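## Task

Six parcels, each marked on top with a mail stop code, are piled on the top tier of a cart. Find the one coded F67 and place it in the letter tray on the desk so that no part sticks out past the tray's edge. Every other parcel must finish on the cart's top tier, within its rim. Release the parcel and pull the robot away afterwards. The robot must not tip over or finish leaning, or the task fails. Anything that stays put only because the robot is holding it does not count.

## Robot and tools

ROBOT. A wheeled base with two drive wheels (differential, no sideways motion) carries a lifting column with two 6-joint arms, each ending in a two-finger gripper, plus a tilting head. Shoulder height S = 0.90 m + column_m. Folded, the robot is 0.73 m long, 0.62 m wide; its front sits 0.40 m ahead of the column. Occasionally a loose object may get a short shove from the scene.

FRAMES. Base frame: origin on the floor under the column, between the wheels; x forward, y left, z up. left_hand and right_hand are reported in this frame at the point where the fingers meet (tips 8 mm further). The hand's z axis runs along the fingers, its y axis along the opening. Odometry frame = base frame at scene start; base_odometry counts wheel turns, so slipping shows as travel. Heading is positive leftward.

TOOLS.
execute_actions: {"actions": [one action] or [], "cameras": list of names or null}. An action may hold "base", "joints", and optional "speeds". base takes exactly one of {"translate_m": d} (relative drive, metres, forward positive, -3 to 3) or {"rotate_rad": d} (relative turn in place, radians, left/counter-clockwise positive, -3.2 to 3.2). A base move that would run too long at its top speed is refused, so split long moves. joints is a dictionary of absolute targets by name: column_m 0 to 0.8 m (raises shoulders and head); head_tilt_rad -0.61 to 1.308 (positive looks down); left_joint1_rad..left_joint6_rad and right_joint1_rad..right_joint6_rad in radians (ranges: j1 ±2.879, j2 0 to 3.141, j3 0 to 3.019, j4 -1.692 to 1.57, j5 ±1.57, j6 ±2.094); left_gripper_m and right_gripper_m 0 (closed) to 0.093 m fingertip gap. Each arm is commanded separately by its own keys; omitted joints keep their previous target. speeds can only reduce the base's top speed: translate_m 0.05 to 0.8 m/s, rotate_rad 0.1 to 1 rad/s; it does not slow the arms. Bad keys or out-of-range values make the whole call rejected. Cameras: cam_head_left, cam_head_right, cam_left_wrist, cam_right_wrist, nav_camera, or all; [] gives none. An empty actions list just reports state and images.
wait: {"seconds": 0 to 10}; nothing new is commanded.
zoom_image: {"camera": name, "region": [x0, y0, x1, y1]} in pixels of that camera's latest full image, at most 504x504, origin top-left.
read_manual: returns only licence text; useless for control.
finished_scene: {"scene": current scene number}; irreversible, reports success, then the next task arrives.

ARM GEOMETRY. With left_joint1_rad -1.57 (right arm +1.57) and joints 5, 6 at 0, an arm swings in a vertical plane facing forward, 0.23 m off centre. Let a = j2 - 0.35, b = 1.05 + j2 - j3, c = b - j4 (c = 1.57 means fingers vertical down). Hand ahead ≈ 0.12 + 0.39 sin a + 0.38 cos b + 0.25 cos c; height ≈ S + 0.39 cos a - 0.38 sin b - 0.25 sin c. Example: j2, j3, j4 = 0.93, 0.78, 0.14 gives 0.60 m ahead, 0.25 m under S. Real hands sag lower and nearer the column by up to ~5 cm (more with heavy or far loads); trust the reported hand positions. Reach ~1 m from the shoulder. Light loads (≤0.3 kg) are fine from 0.14 m over S to 0.7 m under it, out to 0.6 m ahead, fingers down. Small joint changes (<0.03 rad, <0.08 for j2/j3) may not move at all; approach gently in ~0.05 rad steps from your previous target.

GRIPPER. Fingers 7 cm long. To grasp, command an opening smaller than the object; "off_target" is then expected. A reported opening staying ≥0.002 m above target means something is held. Gripper body is 10 cm wide.

CAMERAS. Head cameras look forward, tilted down by about head_tilt_rad. Wrist cameras look along the fingers, angled 0.62 rad toward the hand's +x; with fingers pointing down, picture-up is away from the robot. nav_camera sits low on the front of the base. Calibration data (intrinsics, extrinsics) are given per camera; small errors apply.

RESULTS. base_status and joint_status per motion: "done" (within tolerance; for the base it means wheels turned fully, even if slipping), "off_target" (rested away from target, may still push), "contact_stop" (column or base hit something and now holds there), "time_out" (arm blocked; it keeps pushing), "not_followed" with a "joint command not followed" line (a safety check withheld arm targets because of near-collision with itself, the other arm, the body, or an object; back those joints off ≥0.05 rad or drive away). on_its_own lists what the robot does uncommanded; "held at" is the held target. turned_by_wheels vs turned_by_imu disagreeing notably means a collision or slip. base_tilt gives lean in degrees. motor_effort lists only wheel motors. wheel_motors_off = 1 means overload shut them off.

COLUMN. Lowering stops with contact_stop when a hand or its load touches down; afterwards it refuses to go down until raised 0.2 m. After a stall of the base, back up 0.05 m before trying again.

AVOID. Dropping or flinging parcels, knocking the piles off the cart, the arms colliding or pressing on each other (can end the run), long hard pushes against furniture (motor overheating, wheel overload), and table edges between 0.30 m and S-0.26 m high running over the base into the column. Release the parcel fully and back away before ending the scene; stay upright.

Each tool is called after ">>>" as name(argument=value, ...) on one line, values as JSON.

## Session

>>> execute_actions(actions=[])

Scene clock: 0.00 s.
base_odometry: x=+0.000 y=+0.000 heading=+0.000 (m, m, rad; odometry frame)
turned_by_wheels: +0.000 (rad since the last result)
turned_by_imu: +0.000 (rad since the last result)
base_tilt: forward=+0.3 right=+0.2 (deg)
base_status: not commanded
joint_positions: column_m=+0.551 head_tilt_rad=+0.858 left_joint1_rad=-1.575 left_joint2_rad=+0.884 left_joint3_rad=+0.384 left_joint4_rad=-0.960 left_joint5_rad=-0.010 left_joint6_rad=+0.015 left_gripper_m=+0.094 right_joint1_rad=+1.568 right_joint2_rad=+0.923 right_joint3_rad=+0.377 right_joint4_rad=-0.897 right_joint5_rad=-0.057 right_joint6_rad=+0.061 right_gripper_m=+0.094
joint_status: not commanded
wheel_motors_off: 0
motor_effort: left_wheel=+5 right_wheel=+2 (%)
left_hand: x=+0.1320 y=+0.2256 z=+1.2563 quat_wxyz=(+0.451, -0.011, -0.892, +0.000) (m; base frame)
right_hand: x=+0.1302 y=-0.2161 z=+1.2451 quat_wxyz=(+0.444, -0.041, -0.895, -0.012) (m; base frame)
pictures: cam_head_left, cam_head_right, cam_left_wrist, cam_right_wrist, nav_camera
Images, in order (width x height): cam_head_left 896x504, cam_head_right 896x504, cam_left_wrist 616x616, cam_right_wrist 616x616, nav_camera 896x504.

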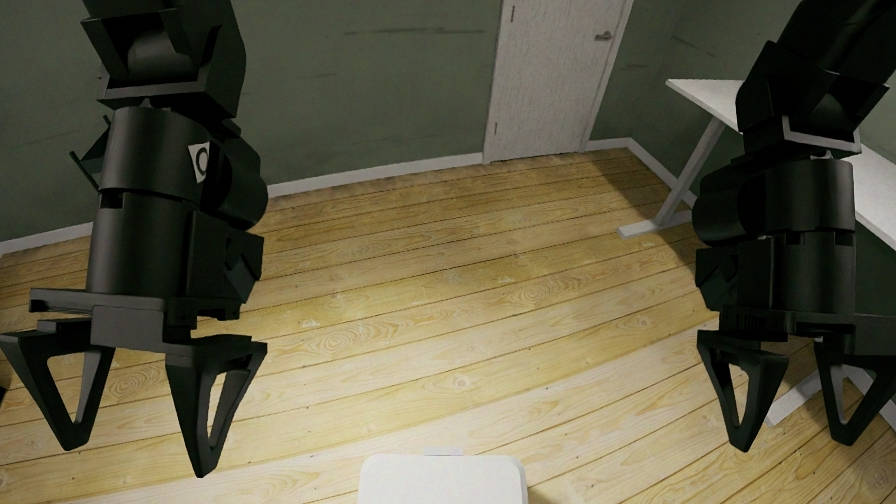

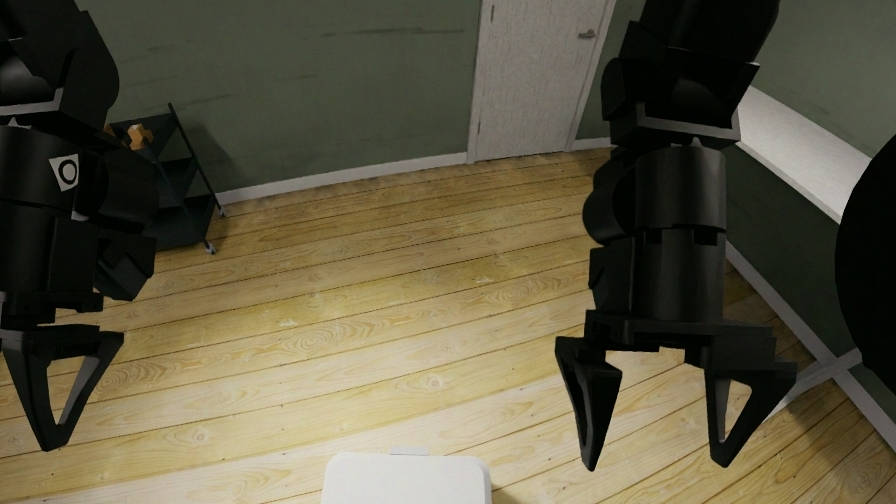

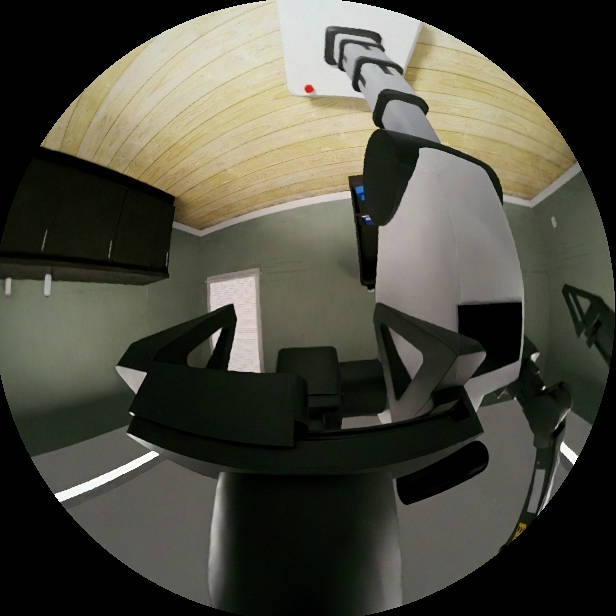

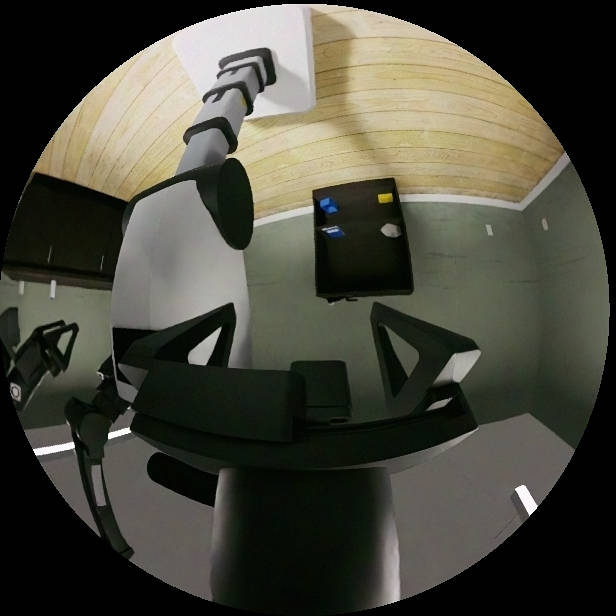

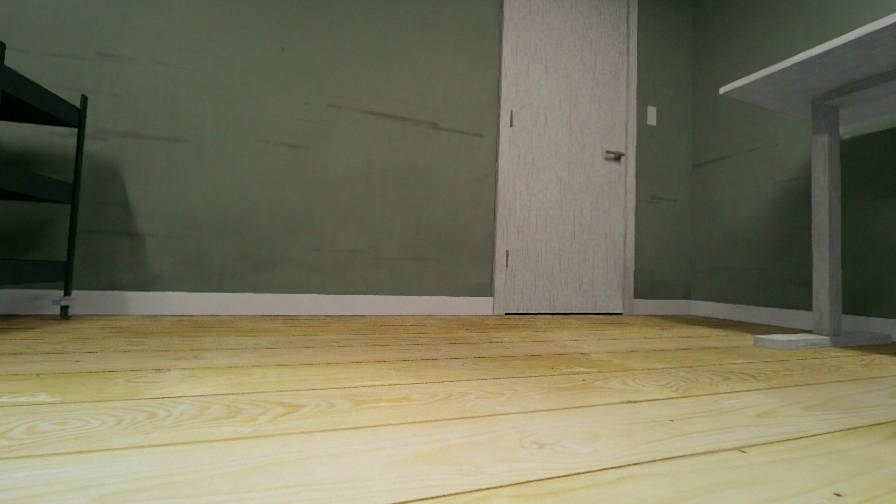

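>>> execute_actions(actions=[{"base":{"rotate_rad":0.85},"joints":{"head_tilt_rad":0.6}}], cameras=["cam_head_left","nav_camera"])

Scene clock: 3.47 s.
base_odometry: x=+0.000 y=+0.000 heading=+0.849 (m, m, rad; odometry frame)
turned_by_wheels: +0.849 (rad since the last result)
turned_by_imu: +0.839 (rad since the last result)
base_tilt: forward=+0.4 right=+0.2 (deg)
base_status: done
joint_positions: column_m=+0.551 head_tilt_rad=+0.617 left_joint1_rad=-1.575 left_joint2_rad=+0.884 left_joint3_rad=+0.384 left_joint4_rad=-0.960 left_joint5_rad=-0.010 left_joint6_rad=+0.015 left_gripper_m=+0.094 right_joint1_rad=+1.568 right_joint2_rad=+0.923 right_joint3_rad=+0.377 right_joint4_rad=-0.897 right_joint5_rad=-0.057 right_joint6_rad=+0.061 right_gripper_m=+0.094
joint_status: all done
wheel_motors_off: 0
motor_effort: left_wheel=-1(37) right_wheel=+2(41) (%)
left_hand: x=+0.1320 y=+0.2256 z=+1.2563 quat_wxyz=(+0.451, -0.011, -0.892, +0.000) (m; base frame)
right_hand: x=+0.1302 y=-0.2161 z=+1.2451 quat_wxyz=(+0.444, -0.041, -0.895, -0.012) (m; base frame)
pictures: cam_head_left, nav_camera
camera_calibration (this result's frames):
cam_head_left: T_world_to_cam=[[-0.00184866, -0.998676, 0.0514129, -0.0285297], [-0.563557, -0.0414307, -0.825038, 1.29212], [0.826075, -0.0304993, -0.562734, 0.745073], [0, 0, 0, 1]] pos_world=[0.112642, 0.0477656, 1.48679]
Images, in order (width x height): cam_head_left 896x504, nav_camera 896x504.

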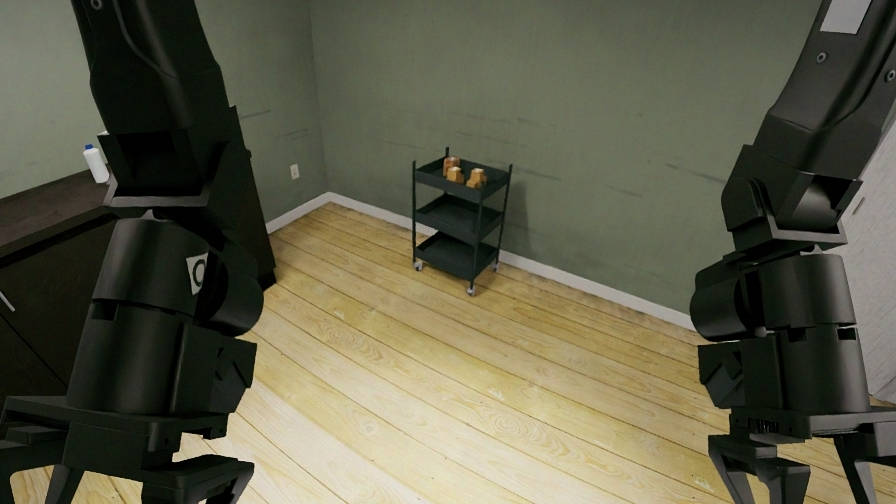

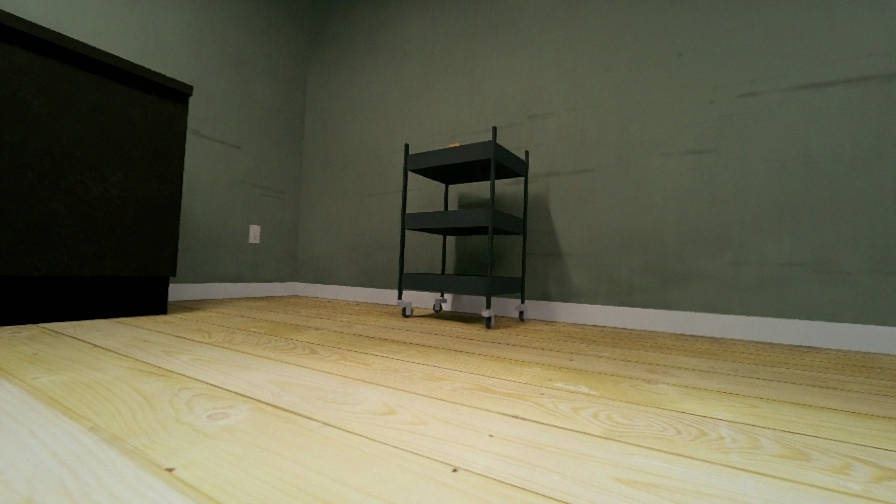

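>>> execute_actions(actions=[{"base":{"rotate_rad":0.42}}], cameras=[])

>>> execute_actions(actions=[{"base":{"translate_m":1.35}}], cameras=[])

>>> execute_actions(actions=[{"base":{"rotate_rad":-1.06},"joints":{"head_tilt_rad":0.8}}], cameras=["cam_head_left","nav_camera"])

Scene clock: 10.00 s.
base_odometry: x=+0.000 y=+0.000 heading=+1.269 (m, m, rad; odometry frame)
turned_by_wheels: +0.419 (rad since the last result)
turned_by_imu: +0.416 (rad since the last result)
base_tilt: forward=+0.3 right=+0.2 (deg)
base_status: done
joint_positions: column_m=+0.551 head_tilt_rad=+0.617 left_joint1_rad=-1.575 left_joint2_rad=+0.884 left_joint3_rad=+0.384 left_joint4_rad=-0.960 left_joint5_rad=-0.010 left_joint6_rad=+0.015 left_gripper_m=+0.094 right_joint1_rad=+1.568 right_joint2_rad=+0.923 right_joint3_rad=+0.377 right_joint4_rad=-0.897 right_joint5_rad=-0.057 right_joint6_rad=+0.061 right_gripper_m=+0.094
joint_status: not commanded
wheel_motors_off: 0
motor_effort: left_wheel=-1(25) right_wheel=+1(29) (%)
left_hand: x=+0.1320 y=+0.2256 z=+1.2563 quat_wxyz=(+0.451, -0.011, -0.892, +0.000) (m; base frame)
right_hand: x=+0.1302 y=-0.2161 z=+1.2451 quat_wxyz=(+0.444, -0.041, -0.895, -0.012) (m; base frame)
pictures: none
No camera images: the call's "cameras" was empty. Leave "cameras" out to get every camera's image.

Scene clock: 13.93 s.
base_odometry: x=+0.401 y=+1.289 heading=+1.270 (m, m, rad; odometry frame)
turned_by_wheels: +0.001 (rad since the last result)
turned_by_imu: -0.002 (rad since the last result)
base_tilt: forward=+0.4 right=+0.2 (deg)
base_status: done
joint_positions: column_m=+0.551 head_tilt_rad=+0.617 left_joint1_rad=-1.575 left_joint2_rad=+0.884 left_joint3_rad=+0.383 left_joint4_rad=-0.960 left_joint5_rad=-0.010 left_joint6_rad=+0.015 left_gripper_m=+0.094 right_joint1_rad=+1.568 right_joint2_rad=+0.923 right_joint3_rad=+0.376 right_joint4_rad=-0.897 right_joint5_rad=-0.057 right_joint6_rad=+0.061 right_gripper_m=+0.094
joint_status: not commanded
wheel_motors_off: 0
motor_effort: left_wheel=+1(46) right_wheel=-1(57) (%)
left_hand: x=+0.1314 y=+0.2256 z=+1.2565 quat_wxyz=(+0.452, -0.011, -0.892, +0.000) (m; base frame)
right_hand: x=+0.1293 y=-0.2161 z=+1.2454 quat_wxyz=(+0.445, -0.041, -0.895, -0.012) (m; base frame)
pictures: none
No camera images: the call's "cameras" was empty. Leave "cameras" out to get every camera's image.

Scene clock: 16.30 s.
base_odometry: x=+0.401 y=+1.289 heading=+0.210 (m, m, rad; odometry frame)
turned_by_wheels: -1.059 (rad since the last result)
turned_by_imu: -1.047 (rad since the last result)
base_tilt: forward=+0.4 right=+0.2 (deg)
base_status: done
joint_positions: column_m=+0.551 head_tilt_rad=+0.802 left_joint1_rad=-1.575 left_joint2_rad=+0.884 left_joint3_rad=+0.383 left_joint4_rad=-0.960 left_joint5_rad=-0.010 left_joint6_rad=+0.015 left_gripper_m=+0.094 right_joint1_rad=+1.568 right_joint2_rad=+0.923 right_joint3_rad=+0.376 right_joint4_rad=-0.897 right_joint5_rad=-0.057 right_joint6_rad=+0.061 right_gripper_m=+0.094
joint_status: all done
wheel_motors_off: 0
motor_effort: left_wheel=+1(34) right_wheel=-2(48) (%)
left_hand: x=+0.1314 y=+0.2256 z=+1.2565 quat_wxyz=(+0.452, -0.011, -0.892, +0.000) (m; base frame)
right_hand: x=+0.1293 y=-0.2161 z=+1.2454 quat_wxyz=(+0.445, -0.041, -0.895, -0.012) (m; base frame)
pictures: cam_head_left, nav_camera
camera_calibration (this result's frames):
cam_head_left: T_world_to_cam=[[0.00759263, -0.998676, 0.0508828, -0.0281869], [-0.705043, -0.0414307, -0.707953, 1.11923], [0.709124, -0.0304993, -0.704424, 0.9687], [0, 0, 0, 1]] pos_world=[0.102391, 0.0477656, 1.47617]
Images, in order (width x height): cam_head_left 896x504, nav_camera 896x504.

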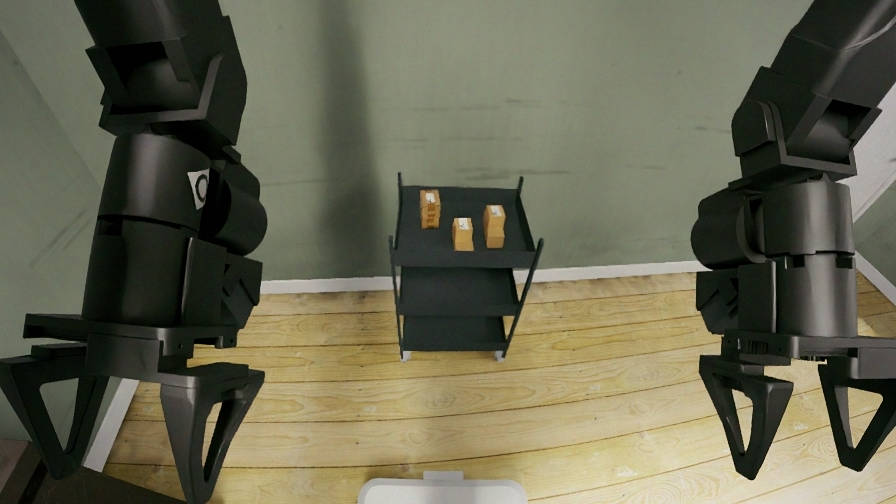

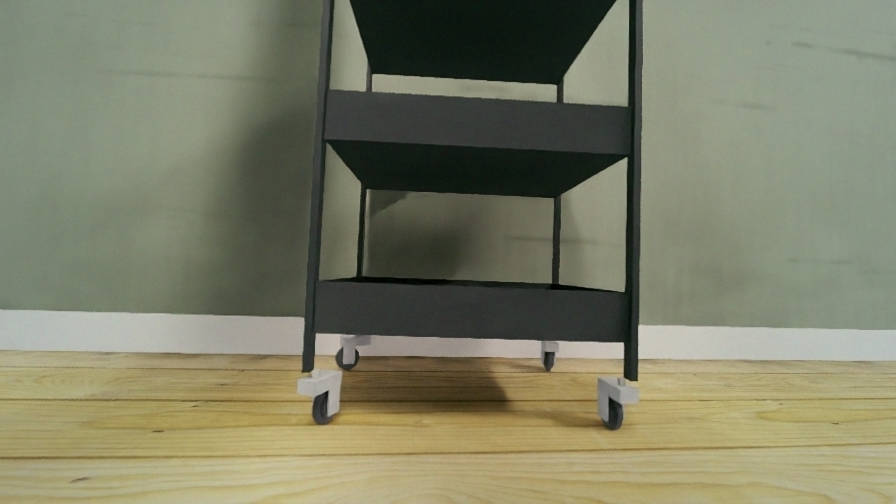

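>>> execute_actions(actions=[{"base":{"translate_m":0.4},"joints":{"head_tilt_rad":1.05,"column_m":0.4}}], cameras=["cam_head_left","cam_head_right"])

>>> zoom_image(camera="cam_head_left", region=[300, 80, 620, 320])

Scene clock: 20.87 s.
base_odometry: x=+0.792 y=+1.373 heading=+0.210 (m, m, rad; odometry frame)
turned_by_wheels: -0.001 (rad since the last result)
turned_by_imu: -0.002 (rad since the last result)
base_tilt: forward=+0.3 right=+0.2 (deg)
base_status: done
joint_positions: column_m=+0.400 head_tilt_rad=+1.050 left_joint1_rad=-1.575 left_joint2_rad=+0.884 left_joint3_rad=+0.385 left_joint4_rad=-0.960 left_joint5_rad=-0.010 left_joint6_rad=+0.015 left_gripper_m=+0.094 right_joint1_rad=+1.568 right_joint2_rad=+0.923 right_joint3_rad=+0.378 right_joint4_rad=-0.897 right_joint5_rad=-0.057 right_joint6_rad=+0.061 right_gripper_m=+0.094
joint_status: all done
wheel_motors_off: 0
motor_effort: left_wheel=-2(44) right_wheel=+3(54) (%)
left_hand: x=+0.1324 y=+0.2256 z=+1.1051 quat_wxyz=(+0.451, -0.011, -0.892, +0.000) (m; base frame)
right_hand: x=+0.1306 y=-0.2161 z=+1.0940 quat_wxyz=(+0.444, -0.041, -0.895, -0.012) (m; base frame)
pictures: cam_head_left, cam_head_right
camera_calibration (this result's frames):
cam_head_left: T_world_to_cam=[[0.0198605, -0.998676, 0.0474581, -0.0163709], [-0.85736, -0.0414307, -0.513047, 0.749808], [0.514334, -0.0304993, -0.857048, 1.08362], [0, 0, 0, 1]] pos_world=[0.0858377, 0.0477656, 1.31418]
cam_head_right: T_world_to_cam=[[0.0097646, -0.999166, 0.0396359, -0.119833], [-0.850137, -0.0291643, -0.525754, 0.766096], [0.526472, -0.0285622, -0.849713, 1.07102], [0, 0, 0, 1]] pos_world=[0.0885957, -0.0667998, 1.31759]
Images, in order (width x height): cam_head_left 896x504, cam_head_right 896x504.

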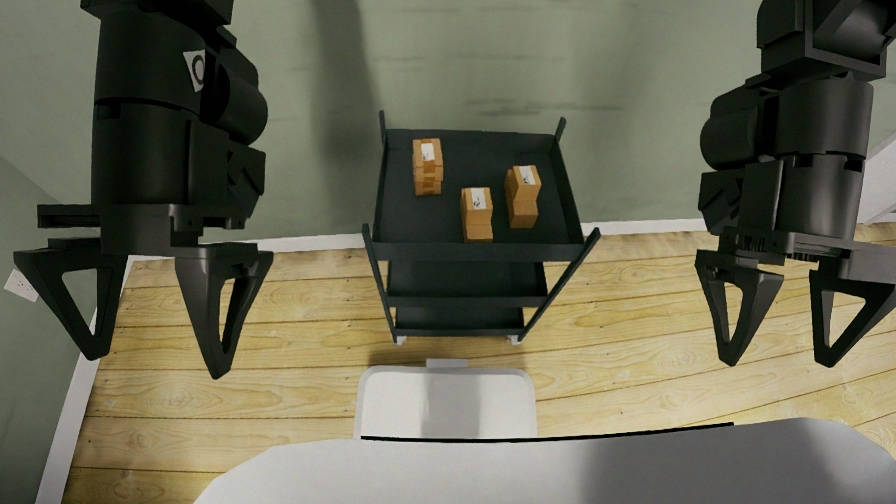

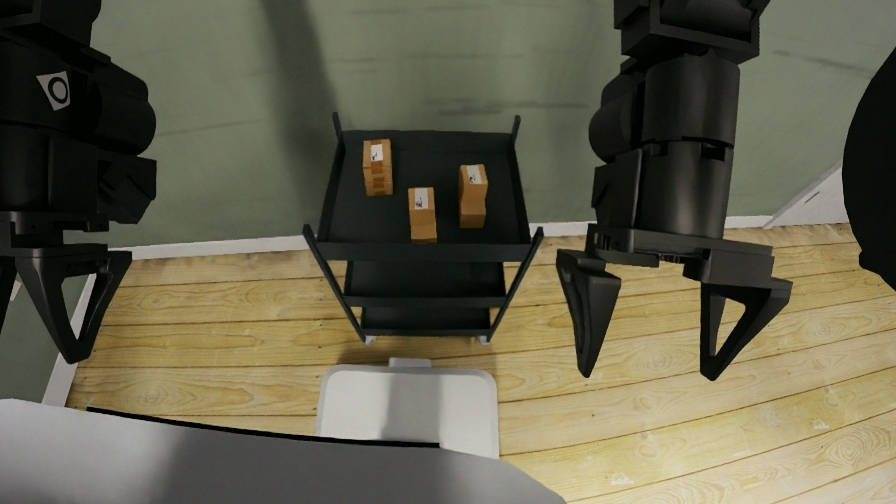

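Region (300, 80, 620, 320) of cam_head_left's 896x504 image, scaled by 1.575, with more detail than that image has; it fills the top 378 rows of this view, and the rest is white.

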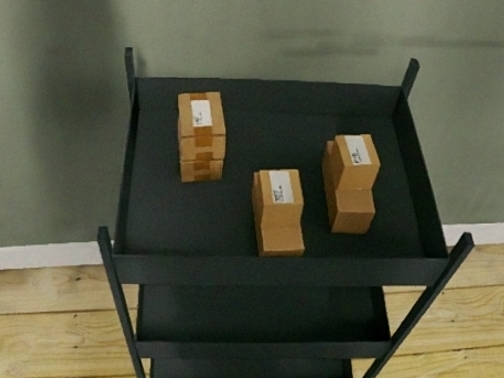

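>>> zoom_image(camera="cam_head_left", region=[400, 130, 550, 220])

Region (400, 130, 550, 220) of cam_head_left's 896x504 image, scaled by 3.360, with more detail than that image has; it fills the top 302 rows of this view, and the rest is white.

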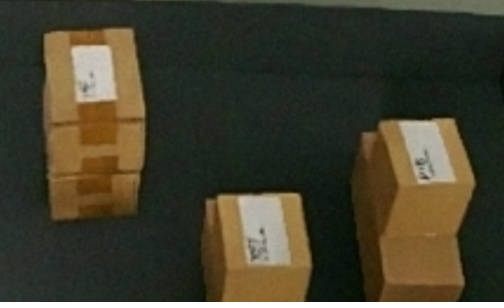

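>>> execute_actions(actions=[{"base":{"translate_m":-0.1},"joints":{"column_m":0.6,"right_joint3_rad":1.0,"right_joint4_rad":-0.545}}], cameras=[])

>>> execute_actions(actions=[{"base":{"rotate_rad":0.168},"joints":{"column_m":0.5,"head_tilt_rad":0.95,"right_joint2_rad":1.435,"right_joint3_rad":1.46,"right_joint4_rad":-0.545,"right_joint5_rad":0,"right_joint6_rad":0.168}}], cameras=["cam_head_left","cam_right_wrist"])

Scene clock: 35.63 s.
base_odometry: x=+0.694 y=+1.352 heading=+0.210 (m, m, rad; odometry frame)
turned_by_wheels: +0.001 (rad since the last result)
turned_by_imu: +0.001 (rad since the last result)
base_tilt: forward=+0.4 right=+0.2 (deg)
base_status: done
joint_positions: column_m=+0.600 head_tilt_rad=+1.050 left_joint1_rad=-1.575 left_joint2_rad=+0.884 left_joint3_rad=+0.381 left_joint4_rad=-0.960 left_joint5_rad=-0.010 left_joint6_rad=+0.015 left_gripper_m=+0.094 right_joint1_rad=+1.568 right_joint2_rad=+0.920 right_joint3_rad=+0.974 right_joint4_rad=-0.546 right_joint5_rad=-0.057 right_joint6_rad=+0.061 right_gripper_m=+0.094
joint_status: all done
wheel_motors_off: 0
motor_effort: left_wheel=+1(29) right_wheel=+0(32) (%)
left_hand: x=+0.1306 y=+0.2256 z=+1.3057 quat_wxyz=(+0.453, -0.011, -0.892, +0.000) (m; base frame)
right_hand: x=+0.5489 y=-0.2168 z=+1.2595 quat_wxyz=(-0.015, -0.030, -0.999, -0.028) (m; base frame)
pictures: none
No camera images: the call's "cameras" was empty. Leave "cameras" out to get every camera's image.

Scene clock: 37.50 s.
base_odometry: x=+0.695 y=+1.352 heading=+0.377 (m, m, rad; odometry frame)
turned_by_wheels: +0.167 (rad since the last result)
turned_by_imu: +0.164 (rad since the last result)
base_tilt: forward=+0.4 right=+0.2 (deg)
base_status: done
joint_positions: column_m=+0.500 head_tilt_rad=+0.964 left_joint1_rad=-1.575 left_joint2_rad=+0.884 left_joint3_rad=+0.381 left_joint4_rad=-0.960 left_joint5_rad=-0.010 left_joint6_rad=+0.015 left_gripper_m=+0.094 right_joint1_rad=+1.569 right_joint2_rad=+1.448 right_joint3_rad=+1.426 right_joint4_rad=-0.545 right_joint5_rad=-0.002 right_joint6_rad=+0.158 right_gripper_m=+0.094
joint_status: all done
wheel_motors_off: 0
motor_effort: left_wheel=-1(42) right_wheel=+1(40) (%)
left_hand: x=+0.1306 y=+0.2256 z=+1.2058 quat_wxyz=(+0.453, -0.011, -0.892, +0.000) (m; base frame)
right_hand: x=+0.6401 y=-0.2262 z=+0.9954 quat_wxyz=(+0.022, -0.080, -0.997, +0.001) (m; base frame)
pictures: cam_head_left, cam_right_wrist
camera_calibration (this result's frames):
cam_head_left: T_world_to_cam=[[0.0157354, -0.998676, 0.0489807, -0.0231728], [-0.810418, -0.0414307, -0.584385, 0.904773], [0.58564, -0.0304993, -0.809997, 1.09584], [0, 0, 0, 1]] pos_world=[0.0918422, 0.0477656, 1.4175]
cam_right_wrist: T_world_to_cam=[[-0.148516, -0.98891, -0.000286792, -0.130174], [-0.771497, 0.115683, 0.625628, -0.098582], [-0.618657, 0.093137, -0.780121, 1.32075], [0, 0, 0, 1]] pos_world=[0.721702, -0.240337, 1.09198]
Images, in order (width x height): cam_head_left 896x504, cam_right_wrist 616x616.

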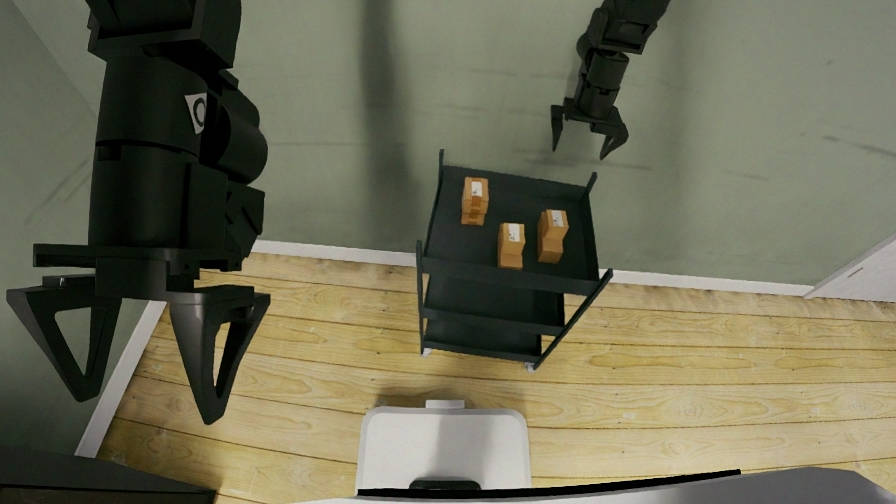

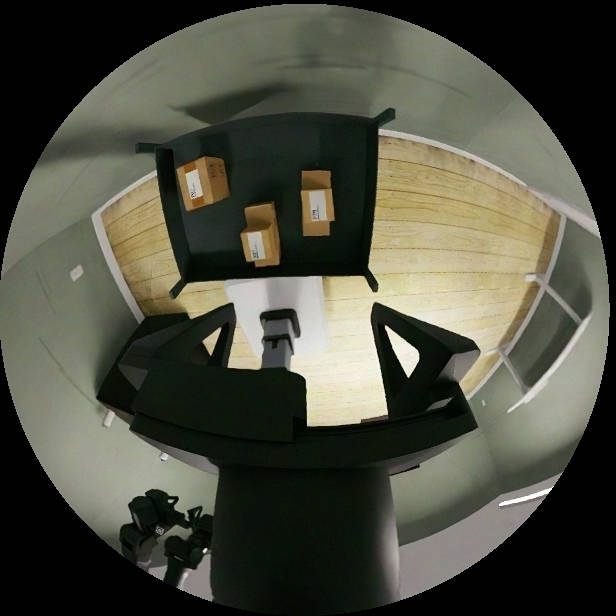

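>>> zoom_image(camera="cam_right_wrist", region=[170, 150, 350, 270])

Region (170, 150, 350, 270) of cam_right_wrist's 616x616 image, scaled by 2.800, with more detail than that image has.

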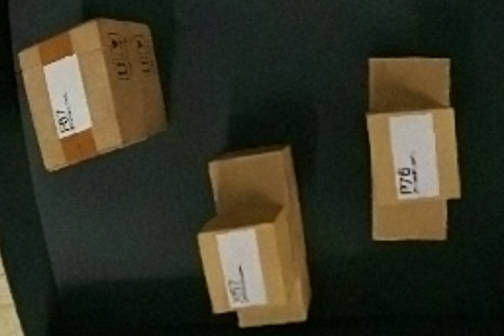

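>>> execute_actions(actions=[{"base":{"rotate_rad":0.23},"joints":{"column_m":0.42,"right_joint2_rad":1.635,"right_joint3_rad":1.99,"right_joint4_rad":-0.85,"right_joint6_rad":0.405}}], cameras=["cam_head_right","cam_right_wrist"])

>>> zoom_image(camera="cam_right_wrist", region=[220, 150, 460, 310])

Scene clock: 46.20 s.
base_odometry: x=+0.695 y=+1.352 heading=+0.606 (m, m, rad; odometry frame)
turned_by_wheels: +0.229 (rad since the last result)
turned_by_imu: +0.226 (rad since the last result)
base_tilt: forward=+0.4 right=+0.2 (deg)
base_status: done
joint_positions: column_m=+0.420 head_tilt_rad=+0.964 left_joint1_rad=-1.575 left_joint2_rad=+0.884 left_joint3_rad=+0.381 left_joint4_rad=-0.960 left_joint5_rad=-0.010 left_joint6_rad=+0.015 left_gripper_m=+0.094 right_joint1_rad=+1.571 right_joint2_rad=+1.625 right_joint3_rad=+1.964 right_joint4_rad=-0.845 right_joint5_rad=-0.002 right_joint6_rad=+0.394 right_gripper_m=+0.094
joint_status: all done
wheel_motors_off: 0
motor_effort: left_wheel=-4(43) right_wheel=+3(27) (%)
left_hand: x=+0.1306 y=+0.2256 z=+1.1258 quat_wxyz=(+0.453, -0.011, -0.892, +0.000) (m; base frame)
right_hand: x=+0.7867 y=-0.2250 z=+0.9386 quat_wxyz=(-0.008, -0.196, -0.981, -0.003) (m; base frame)
pictures: cam_head_right, cam_right_wrist
camera_calibration (this result's frames):
cam_head_right: T_world_to_cam=[[0.00633433, -0.999166, 0.0403266, -0.121424], [-0.801988, -0.0291643, -0.596628, 0.873841], [0.597307, -0.0285622, -0.801504, 1.01667], [0, 0, 0, 1]] pos_world=[0.0943154, -0.0667998, 1.34112]
cam_right_wrist: T_world_to_cam=[[-0.374098, -0.927273, -0.0147017, 0.0976409], [-0.759324, 0.297163, 0.578896, 0.12505], [-0.532426, 0.227727, -0.815269, 1.36244], [0, 0, 0, 1]] pos_world=[0.856878, -0.256885, 1.0398]
Images, in order (width x height): cam_head_right 896x504, cam_right_wrist 616x616.

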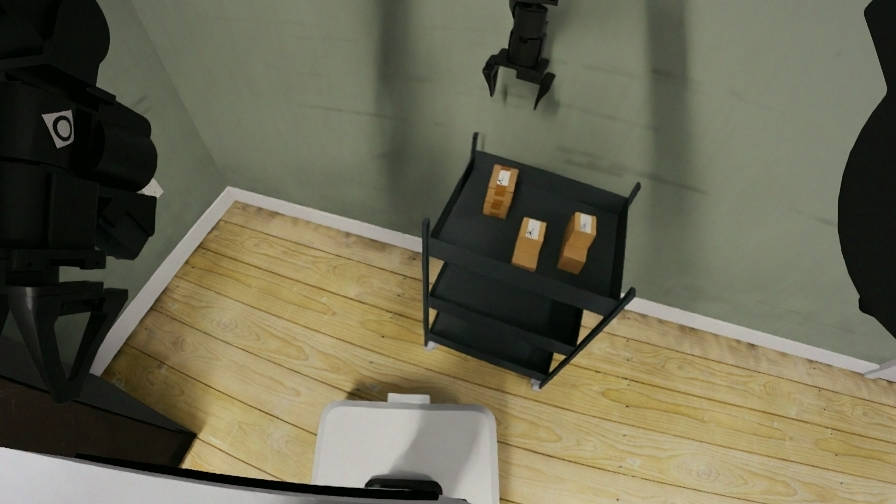

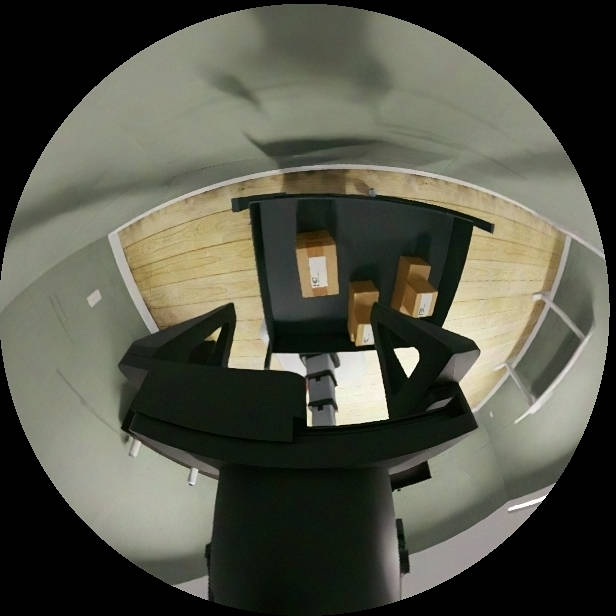

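Region (220, 150, 460, 310) of cam_right_wrist's 616x616 image, scaled by 2.100, with more detail than that image has.

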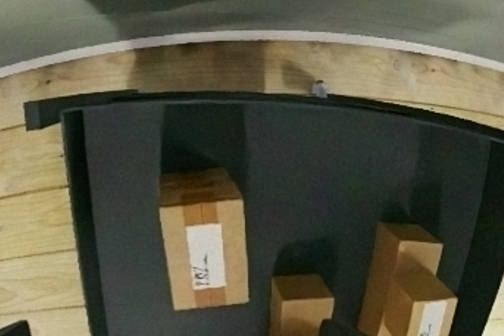

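>>> execute_actions(actions=[{"base":{"translate_m":-0.05},"joints":{"column_m":0.32}}], cameras=["cam_head_right","cam_right_wrist"])

Scene clock: 49.37 s.
base_odometry: x=+0.654 y=+1.323 heading=+0.607 (m, m, rad; odometry frame)
turned_by_wheels: +0.001 (rad since the last result)
turned_by_imu: +0.001 (rad since the last result)
base_tilt: forward=+0.3 right=+0.1 (deg)
base_status: done
joint_positions: column_m=+0.320 head_tilt_rad=+0.963 left_joint1_rad=-1.575 left_joint2_rad=+0.884 left_joint3_rad=+0.381 left_joint4_rad=-0.960 left_joint5_rad=-0.010 left_joint6_rad=+0.015 left_gripper_m=+0.094 right_joint1_rad=+1.571 right_joint2_rad=+1.625 right_joint3_rad=+1.964 right_joint4_rad=-0.846 right_joint5_rad=-0.002 right_joint6_rad=+0.394 right_gripper_m=+0.094
joint_status: all done
wheel_motors_off: 0
motor_effort: left_wheel=-1(48) right_wheel=-1(46) (%)
left_hand: x=+0.1302 y=+0.2256 z=+1.0259 quat_wxyz=(+0.453, -0.011, -0.891, +0.000) (m; base frame)
right_hand: x=+0.7866 y=-0.2250 z=+0.8386 quat_wxyz=(-0.008, -0.196, -0.981, -0.003) (m; base frame)
pictures: cam_head_right, cam_right_wrist
camera_calibration (this result's frames):
cam_head_right: T_world_to_cam=[[0.00630319, -0.999166, 0.0403314, -0.117397], [-0.801527, -0.0291643, -0.597247, 0.814973], [0.597925, -0.0285622, -0.801043, 0.935899], [0, 0, 0, 1]] pos_world=[0.0943654, -0.0667998, 1.24117]
cam_right_wrist: T_world_to_cam=[[-0.374104, -0.927273, -0.0145589, 0.0960205], [-0.759104, 0.297163, 0.579186, 0.182443], [-0.532737, 0.227727, -0.815066, 1.28095], [0, 0, 0, 1]] pos_world=[0.856823, -0.256885, 0.939785]
Images, in order (width x height): cam_head_right 896x504, cam_right_wrist 616x616.

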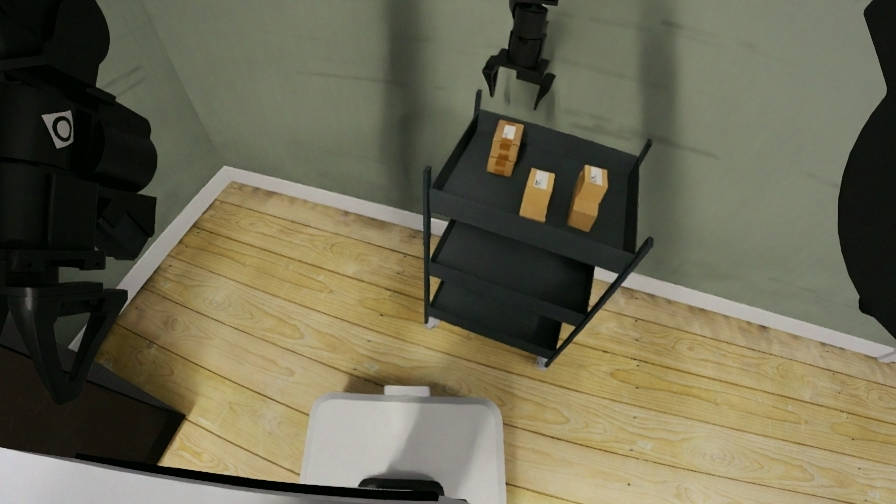

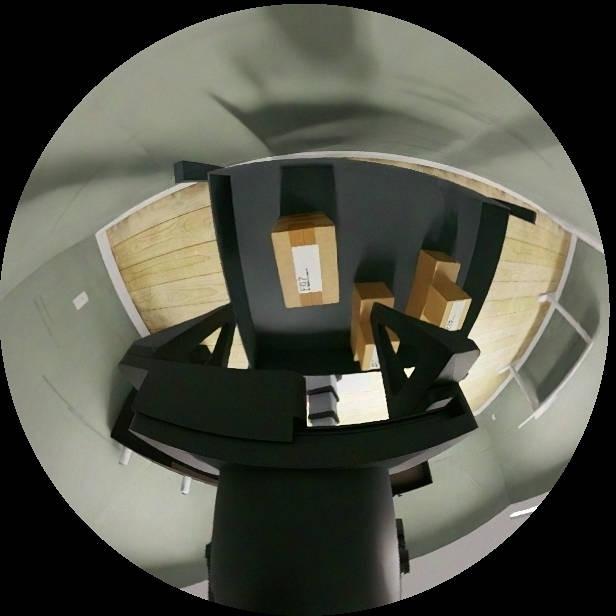

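>>> zoom_image(camera="cam_right_wrist", region=[260, 210, 360, 310])

Region (260, 210, 360, 310) of cam_right_wrist's 616x616 image, scaled by 5.040, with more detail than that image has.

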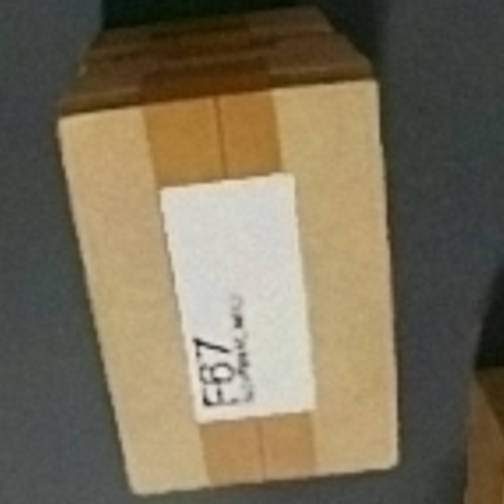

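>>> execute_actions(actions=[{"joints":{"column_m":0.25,"right_joint6_rad":0.3}}], cameras=["cam_right_wrist"])

>>> zoom_image(camera="cam_right_wrist", region=[230, 220, 380, 370])

Scene clock: 53.53 s.
base_odometry: x=+0.654 y=+1.323 heading=+0.607 (m, m, rad; odometry frame)
turned_by_wheels: +0.000 (rad since the last result)
turned_by_imu: +0.000 (rad since the last result)
base_tilt: forward=+0.3 right=+0.2 (deg)
base_status: not commanded
joint_positions: column_m=+0.250 head_tilt_rad=+0.963 left_joint1_rad=-1.575 left_joint2_rad=+0.884 left_joint3_rad=+0.381 left_joint4_rad=-0.960 left_joint5_rad=-0.010 left_joint6_rad=+0.015 left_gripper_m=+0.094 right_joint1_rad=+1.571 right_joint2_rad=+1.625 right_joint3_rad=+1.964 right_joint4_rad=-0.846 right_joint5_rad=-0.002 right_joint6_rad=+0.310 right_gripper_m=+0.094
joint_status: all done
wheel_motors_off: 0
motor_effort: left_wheel=-1(1) right_wheel=-1(1) (%)
left_hand: x=+0.1302 y=+0.2256 z=+0.9559 quat_wxyz=(+0.453, -0.011, -0.891, +0.000) (m; base frame)
right_hand: x=+0.7865 y=-0.2250 z=+0.7684 quat_wxyz=(-0.008, -0.154, -0.988, -0.003) (m; base frame)
pictures: cam_right_wrist
camera_calibration (this result's frames):
cam_right_wrist: T_world_to_cam=[[-0.294706, -0.955497, -0.0131705, 0.0250834], [-0.781364, 0.233017, 0.578942, 0.226281], [-0.550108, 0.180908, -0.815263, 1.22689], [0, 0, 0, 1]] pos_world=[0.859124, -0.250715, 0.869567]
Images, in order (width x height): cam_right_wrist 616x616.

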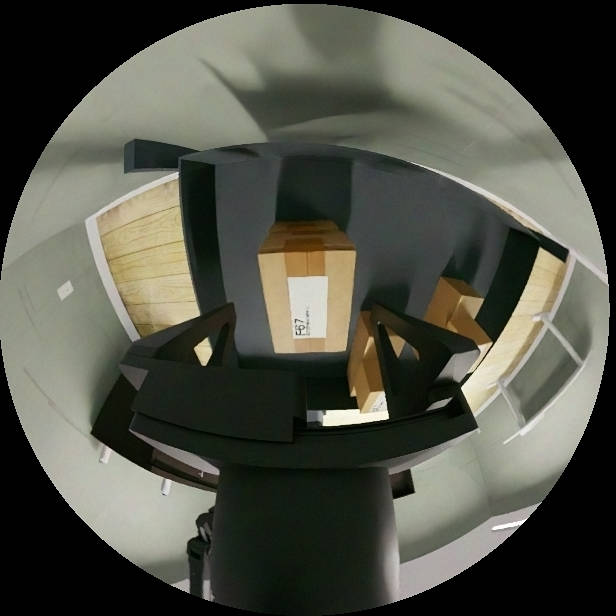

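Region (230, 220, 380, 370) of cam_right_wrist's 616x616 image, scaled by 3.360, with more detail than that image has.

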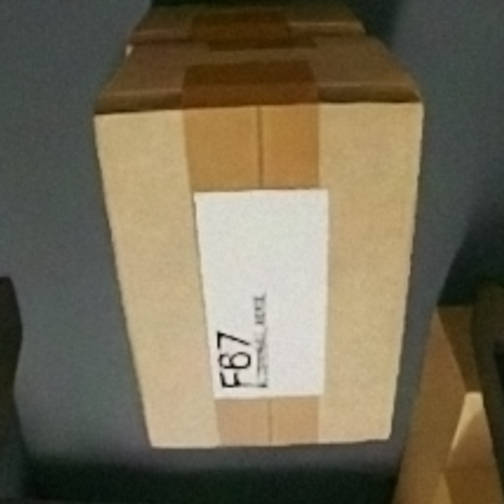

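>>> execute_actions(actions=[{"joints":{"column_m":0.215}}], cameras=["cam_right_wrist","cam_head_right"])

Scene clock: 55.83 s.
base_odometry: x=+0.654 y=+1.323 heading=+0.607 (m, m, rad; odometry frame)
turned_by_wheels: +0.000 (rad since the last result)
turned_by_imu: +0.000 (rad since the last result)
base_tilt: forward=+0.4 right=+0.2 (deg)
base_status: not commanded
joint_positions: column_m=+0.215 head_tilt_rad=+0.963 left_joint1_rad=-1.575 left_joint2_rad=+0.884 left_joint3_rad=+0.381 left_joint4_rad=-0.960 left_joint5_rad=-0.010 left_joint6_rad=+0.015 left_gripper_m=+0.094 right_joint1_rad=+1.571 right_joint2_rad=+1.626 right_joint3_rad=+1.964 right_joint4_rad=-0.846 right_joint5_rad=-0.002 right_joint6_rad=+0.310 right_gripper_m=+0.094
joint_status: all done
wheel_motors_off: 0
motor_effort: left_wheel=-1(1) right_wheel=-1(1) (%)
left_hand: x=+0.1302 y=+0.2256 z=+0.9209 quat_wxyz=(+0.453, -0.011, -0.891, +0.000) (m; base frame)
right_hand: x=+0.7863 y=-0.2250 z=+0.7331 quat_wxyz=(-0.008, -0.154, -0.988, -0.002) (m; base frame)
pictures: cam_head_right, cam_right_wrist
camera_calibration (this result's frames):
cam_head_right: T_world_to_cam=[[0.00630319, -0.999166, 0.0403314, -0.113162], [-0.801527, -0.0291643, -0.597247, 0.752257], [0.597925, -0.0285622, -0.801043, 0.851782], [0, 0, 0, 1]] pos_world=[0.0943654, -0.0667998, 1.13616]
cam_right_wrist: T_world_to_cam=[[-0.294711, -0.955497, -0.013058, 0.0244972], [-0.781143, 0.233017, 0.57924, 0.246192], [-0.550419, 0.180908, -0.815053, 1.19815], [0, 0, 0, 1]] pos_world=[0.859016, -0.250715, 0.834271]
Images, in order (width x height): cam_head_right 896x504, cam_right_wrist 616x616.

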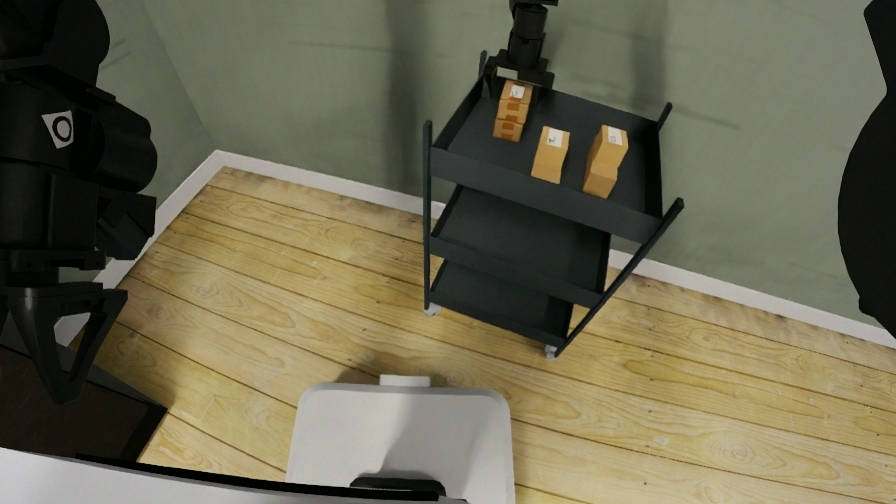

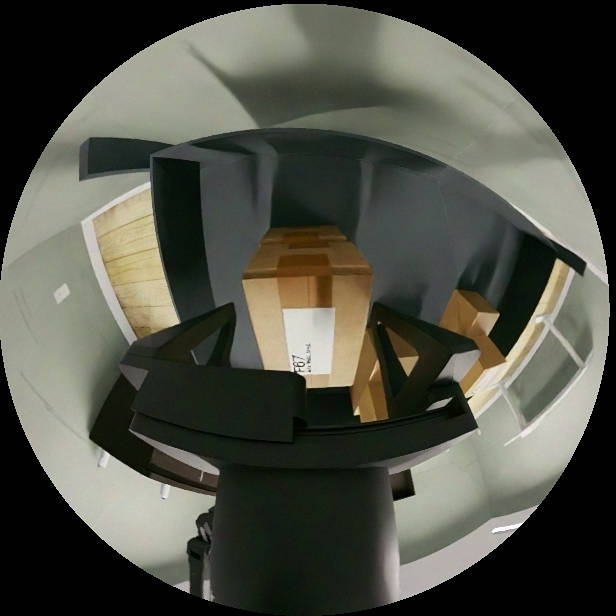

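>>> execute_actions(actions=[{"joints":{"column_m":0.205}}], cameras=[])

>>> execute_actions(actions=[{"joints":{"right_gripper_m":0.03}}], cameras=[])

>>> execute_actions(actions=[{"joints":{"column_m":0.4,"head_tilt_rad":0.6}}], cameras=["cam_right_wrist","cam_head_right"])

Scene clock: 59.30 s.
base_odometry: x=+0.654 y=+1.323 heading=+0.607 (m, m, rad; odometry frame)
turned_by_wheels: +0.000 (rad since the last result)
turned_by_imu: +0.000 (rad since the last result)
base_tilt: forward=+0.3 right=+0.2 (deg)
base_status: not commanded
joint_positions: column_m=+0.205 head_tilt_rad=+0.963 left_joint1_rad=-1.575 left_joint2_rad=+0.884 left_joint3_rad=+0.381 left_joint4_rad=-0.960 left_joint5_rad=-0.010 left_joint6_rad=+0.015 left_gripper_m=+0.094 right_joint1_rad=+1.571 right_joint2_rad=+1.626 right_joint3_rad=+1.964 right_joint4_rad=-0.846 right_joint5_rad=-0.002 right_joint6_rad=+0.310 right_gripper_m=+0.094
joint_status: all done
wheel_motors_off: 0
motor_effort: left_wheel=-1(1) right_wheel=-1(2) (%)
left_hand: x=+0.1302 y=+0.2256 z=+0.9109 quat_wxyz=(+0.453, -0.011, -0.891, +0.000) (m; base frame)
right_hand: x=+0.7863 y=-0.2250 z=+0.7231 quat_wxyz=(-0.008, -0.154, -0.988, -0.002) (m; base frame)
pictures: none
No camera images: the call's "cameras" was empty. Leave "cameras" out to get every camera's image.

Scene clock: 59.93 s.
base_odometry: x=+0.654 y=+1.323 heading=+0.607 (m, m, rad; odometry frame)
turned_by_wheels: +0.000 (rad since the last result)
turned_by_imu: +0.000 (rad since the last result)
base_tilt: forward=+0.4 right=+0.2 (deg)
base_status: not commanded
joint_positions: column_m=+0.205 head_tilt_rad=+0.963 left_joint1_rad=-1.575 left_joint2_rad=+0.884 left_joint3_rad=+0.381 left_joint4_rad=-0.960 left_joint5_rad=-0.010 left_joint6_rad=+0.015 left_gripper_m=+0.094 right_joint1_rad=+1.571 right_joint2_rad=+1.626 right_joint3_rad=+1.964 right_joint4_rad=-0.846 right_joint5_rad=-0.002 right_joint6_rad=+0.309 right_gripper_m=+0.059
joint_status: right_gripper_m off_target (ended at +0.059, target +0.030)
wheel_motors_off: 0
motor_effort: left_wheel=-1(1) right_wheel=-1(2) (%)
left_hand: x=+0.1302 y=+0.2256 z=+0.9109 quat_wxyz=(+0.453, -0.011, -0.891, +0.000) (m; base frame)
right_hand: x=+0.7863 y=-0.2251 z=+0.7231 quat_wxyz=(-0.008, -0.154, -0.988, -0.002) (m; base frame)
pictures: none
No camera images: the call's "cameras" was empty. Leave "cameras" out to get every camera's image.

Scene clock: 63.07 s.
base_odometry: x=+0.654 y=+1.323 heading=+0.607 (m, m, rad; odometry frame)
turned_by_wheels: +0.000 (rad since the last result)
turned_by_imu: +0.000 (rad since the last result)
base_tilt: forward=+0.3 right=+0.3 (deg)
base_status: not commanded
joint_positions: column_m=+0.400 head_tilt_rad=+0.617 left_joint1_rad=-1.575 left_joint2_rad=+0.884 left_joint3_rad=+0.381 left_joint4_rad=-0.960 left_joint5_rad=-0.010 left_joint6_rad=+0.015 left_gripper_m=+0.094 right_joint1_rad=+1.571 right_joint2_rad=+1.627 right_joint3_rad=+1.964 right_joint4_rad=-0.846 right_joint5_rad=-0.002 right_joint6_rad=+0.309 right_gripper_m=+0.059
joint_status: all done
wheel_motors_off: 0
motor_effort: left_wheel=-1(2) right_wheel=-2(3) (%)
left_hand: x=+0.1302 y=+0.2256 z=+1.1058 quat_wxyz=(+0.453, -0.011, -0.891, +0.000) (m; base frame)
right_hand: x=+0.7857 y=-0.2251 z=+0.9170 quat_wxyz=(-0.007, -0.154, -0.988, -0.002) (m; base frame)
pictures: cam_head_right, cam_right_wrist
camera_calibration (this result's frames):
cam_head_right: T_world_to_cam=[[-0.00775349, -0.999166, 0.0400779, -0.119566], [-0.551369, -0.0291643, -0.833752, 1.17798], [0.834226, -0.0285622, -0.550683, 0.641117], [0, 0, 0, 1]] pos_world=[0.113736, -0.0667998, 1.33998]
cam_right_wrist: T_world_to_cam=[[-0.294376, -0.955616, -0.0118742, 0.0252256], [-0.780345, 0.233174, 0.580251, 0.137714], [-0.551728, 0.180078, -0.814351, 1.34795], [0, 0, 0, 1]] pos_world=[0.858593, -0.250742, 1.0181]
Images, in order (width x height): cam_head_right 896x504, cam_right_wrist 616x616.

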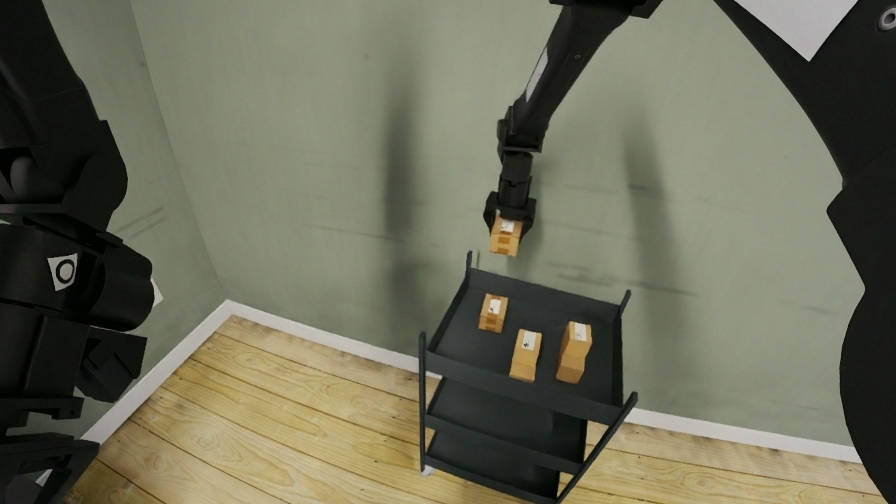

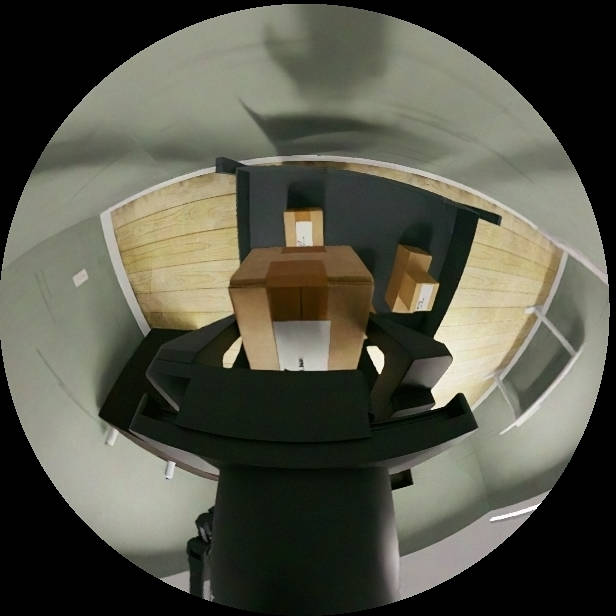

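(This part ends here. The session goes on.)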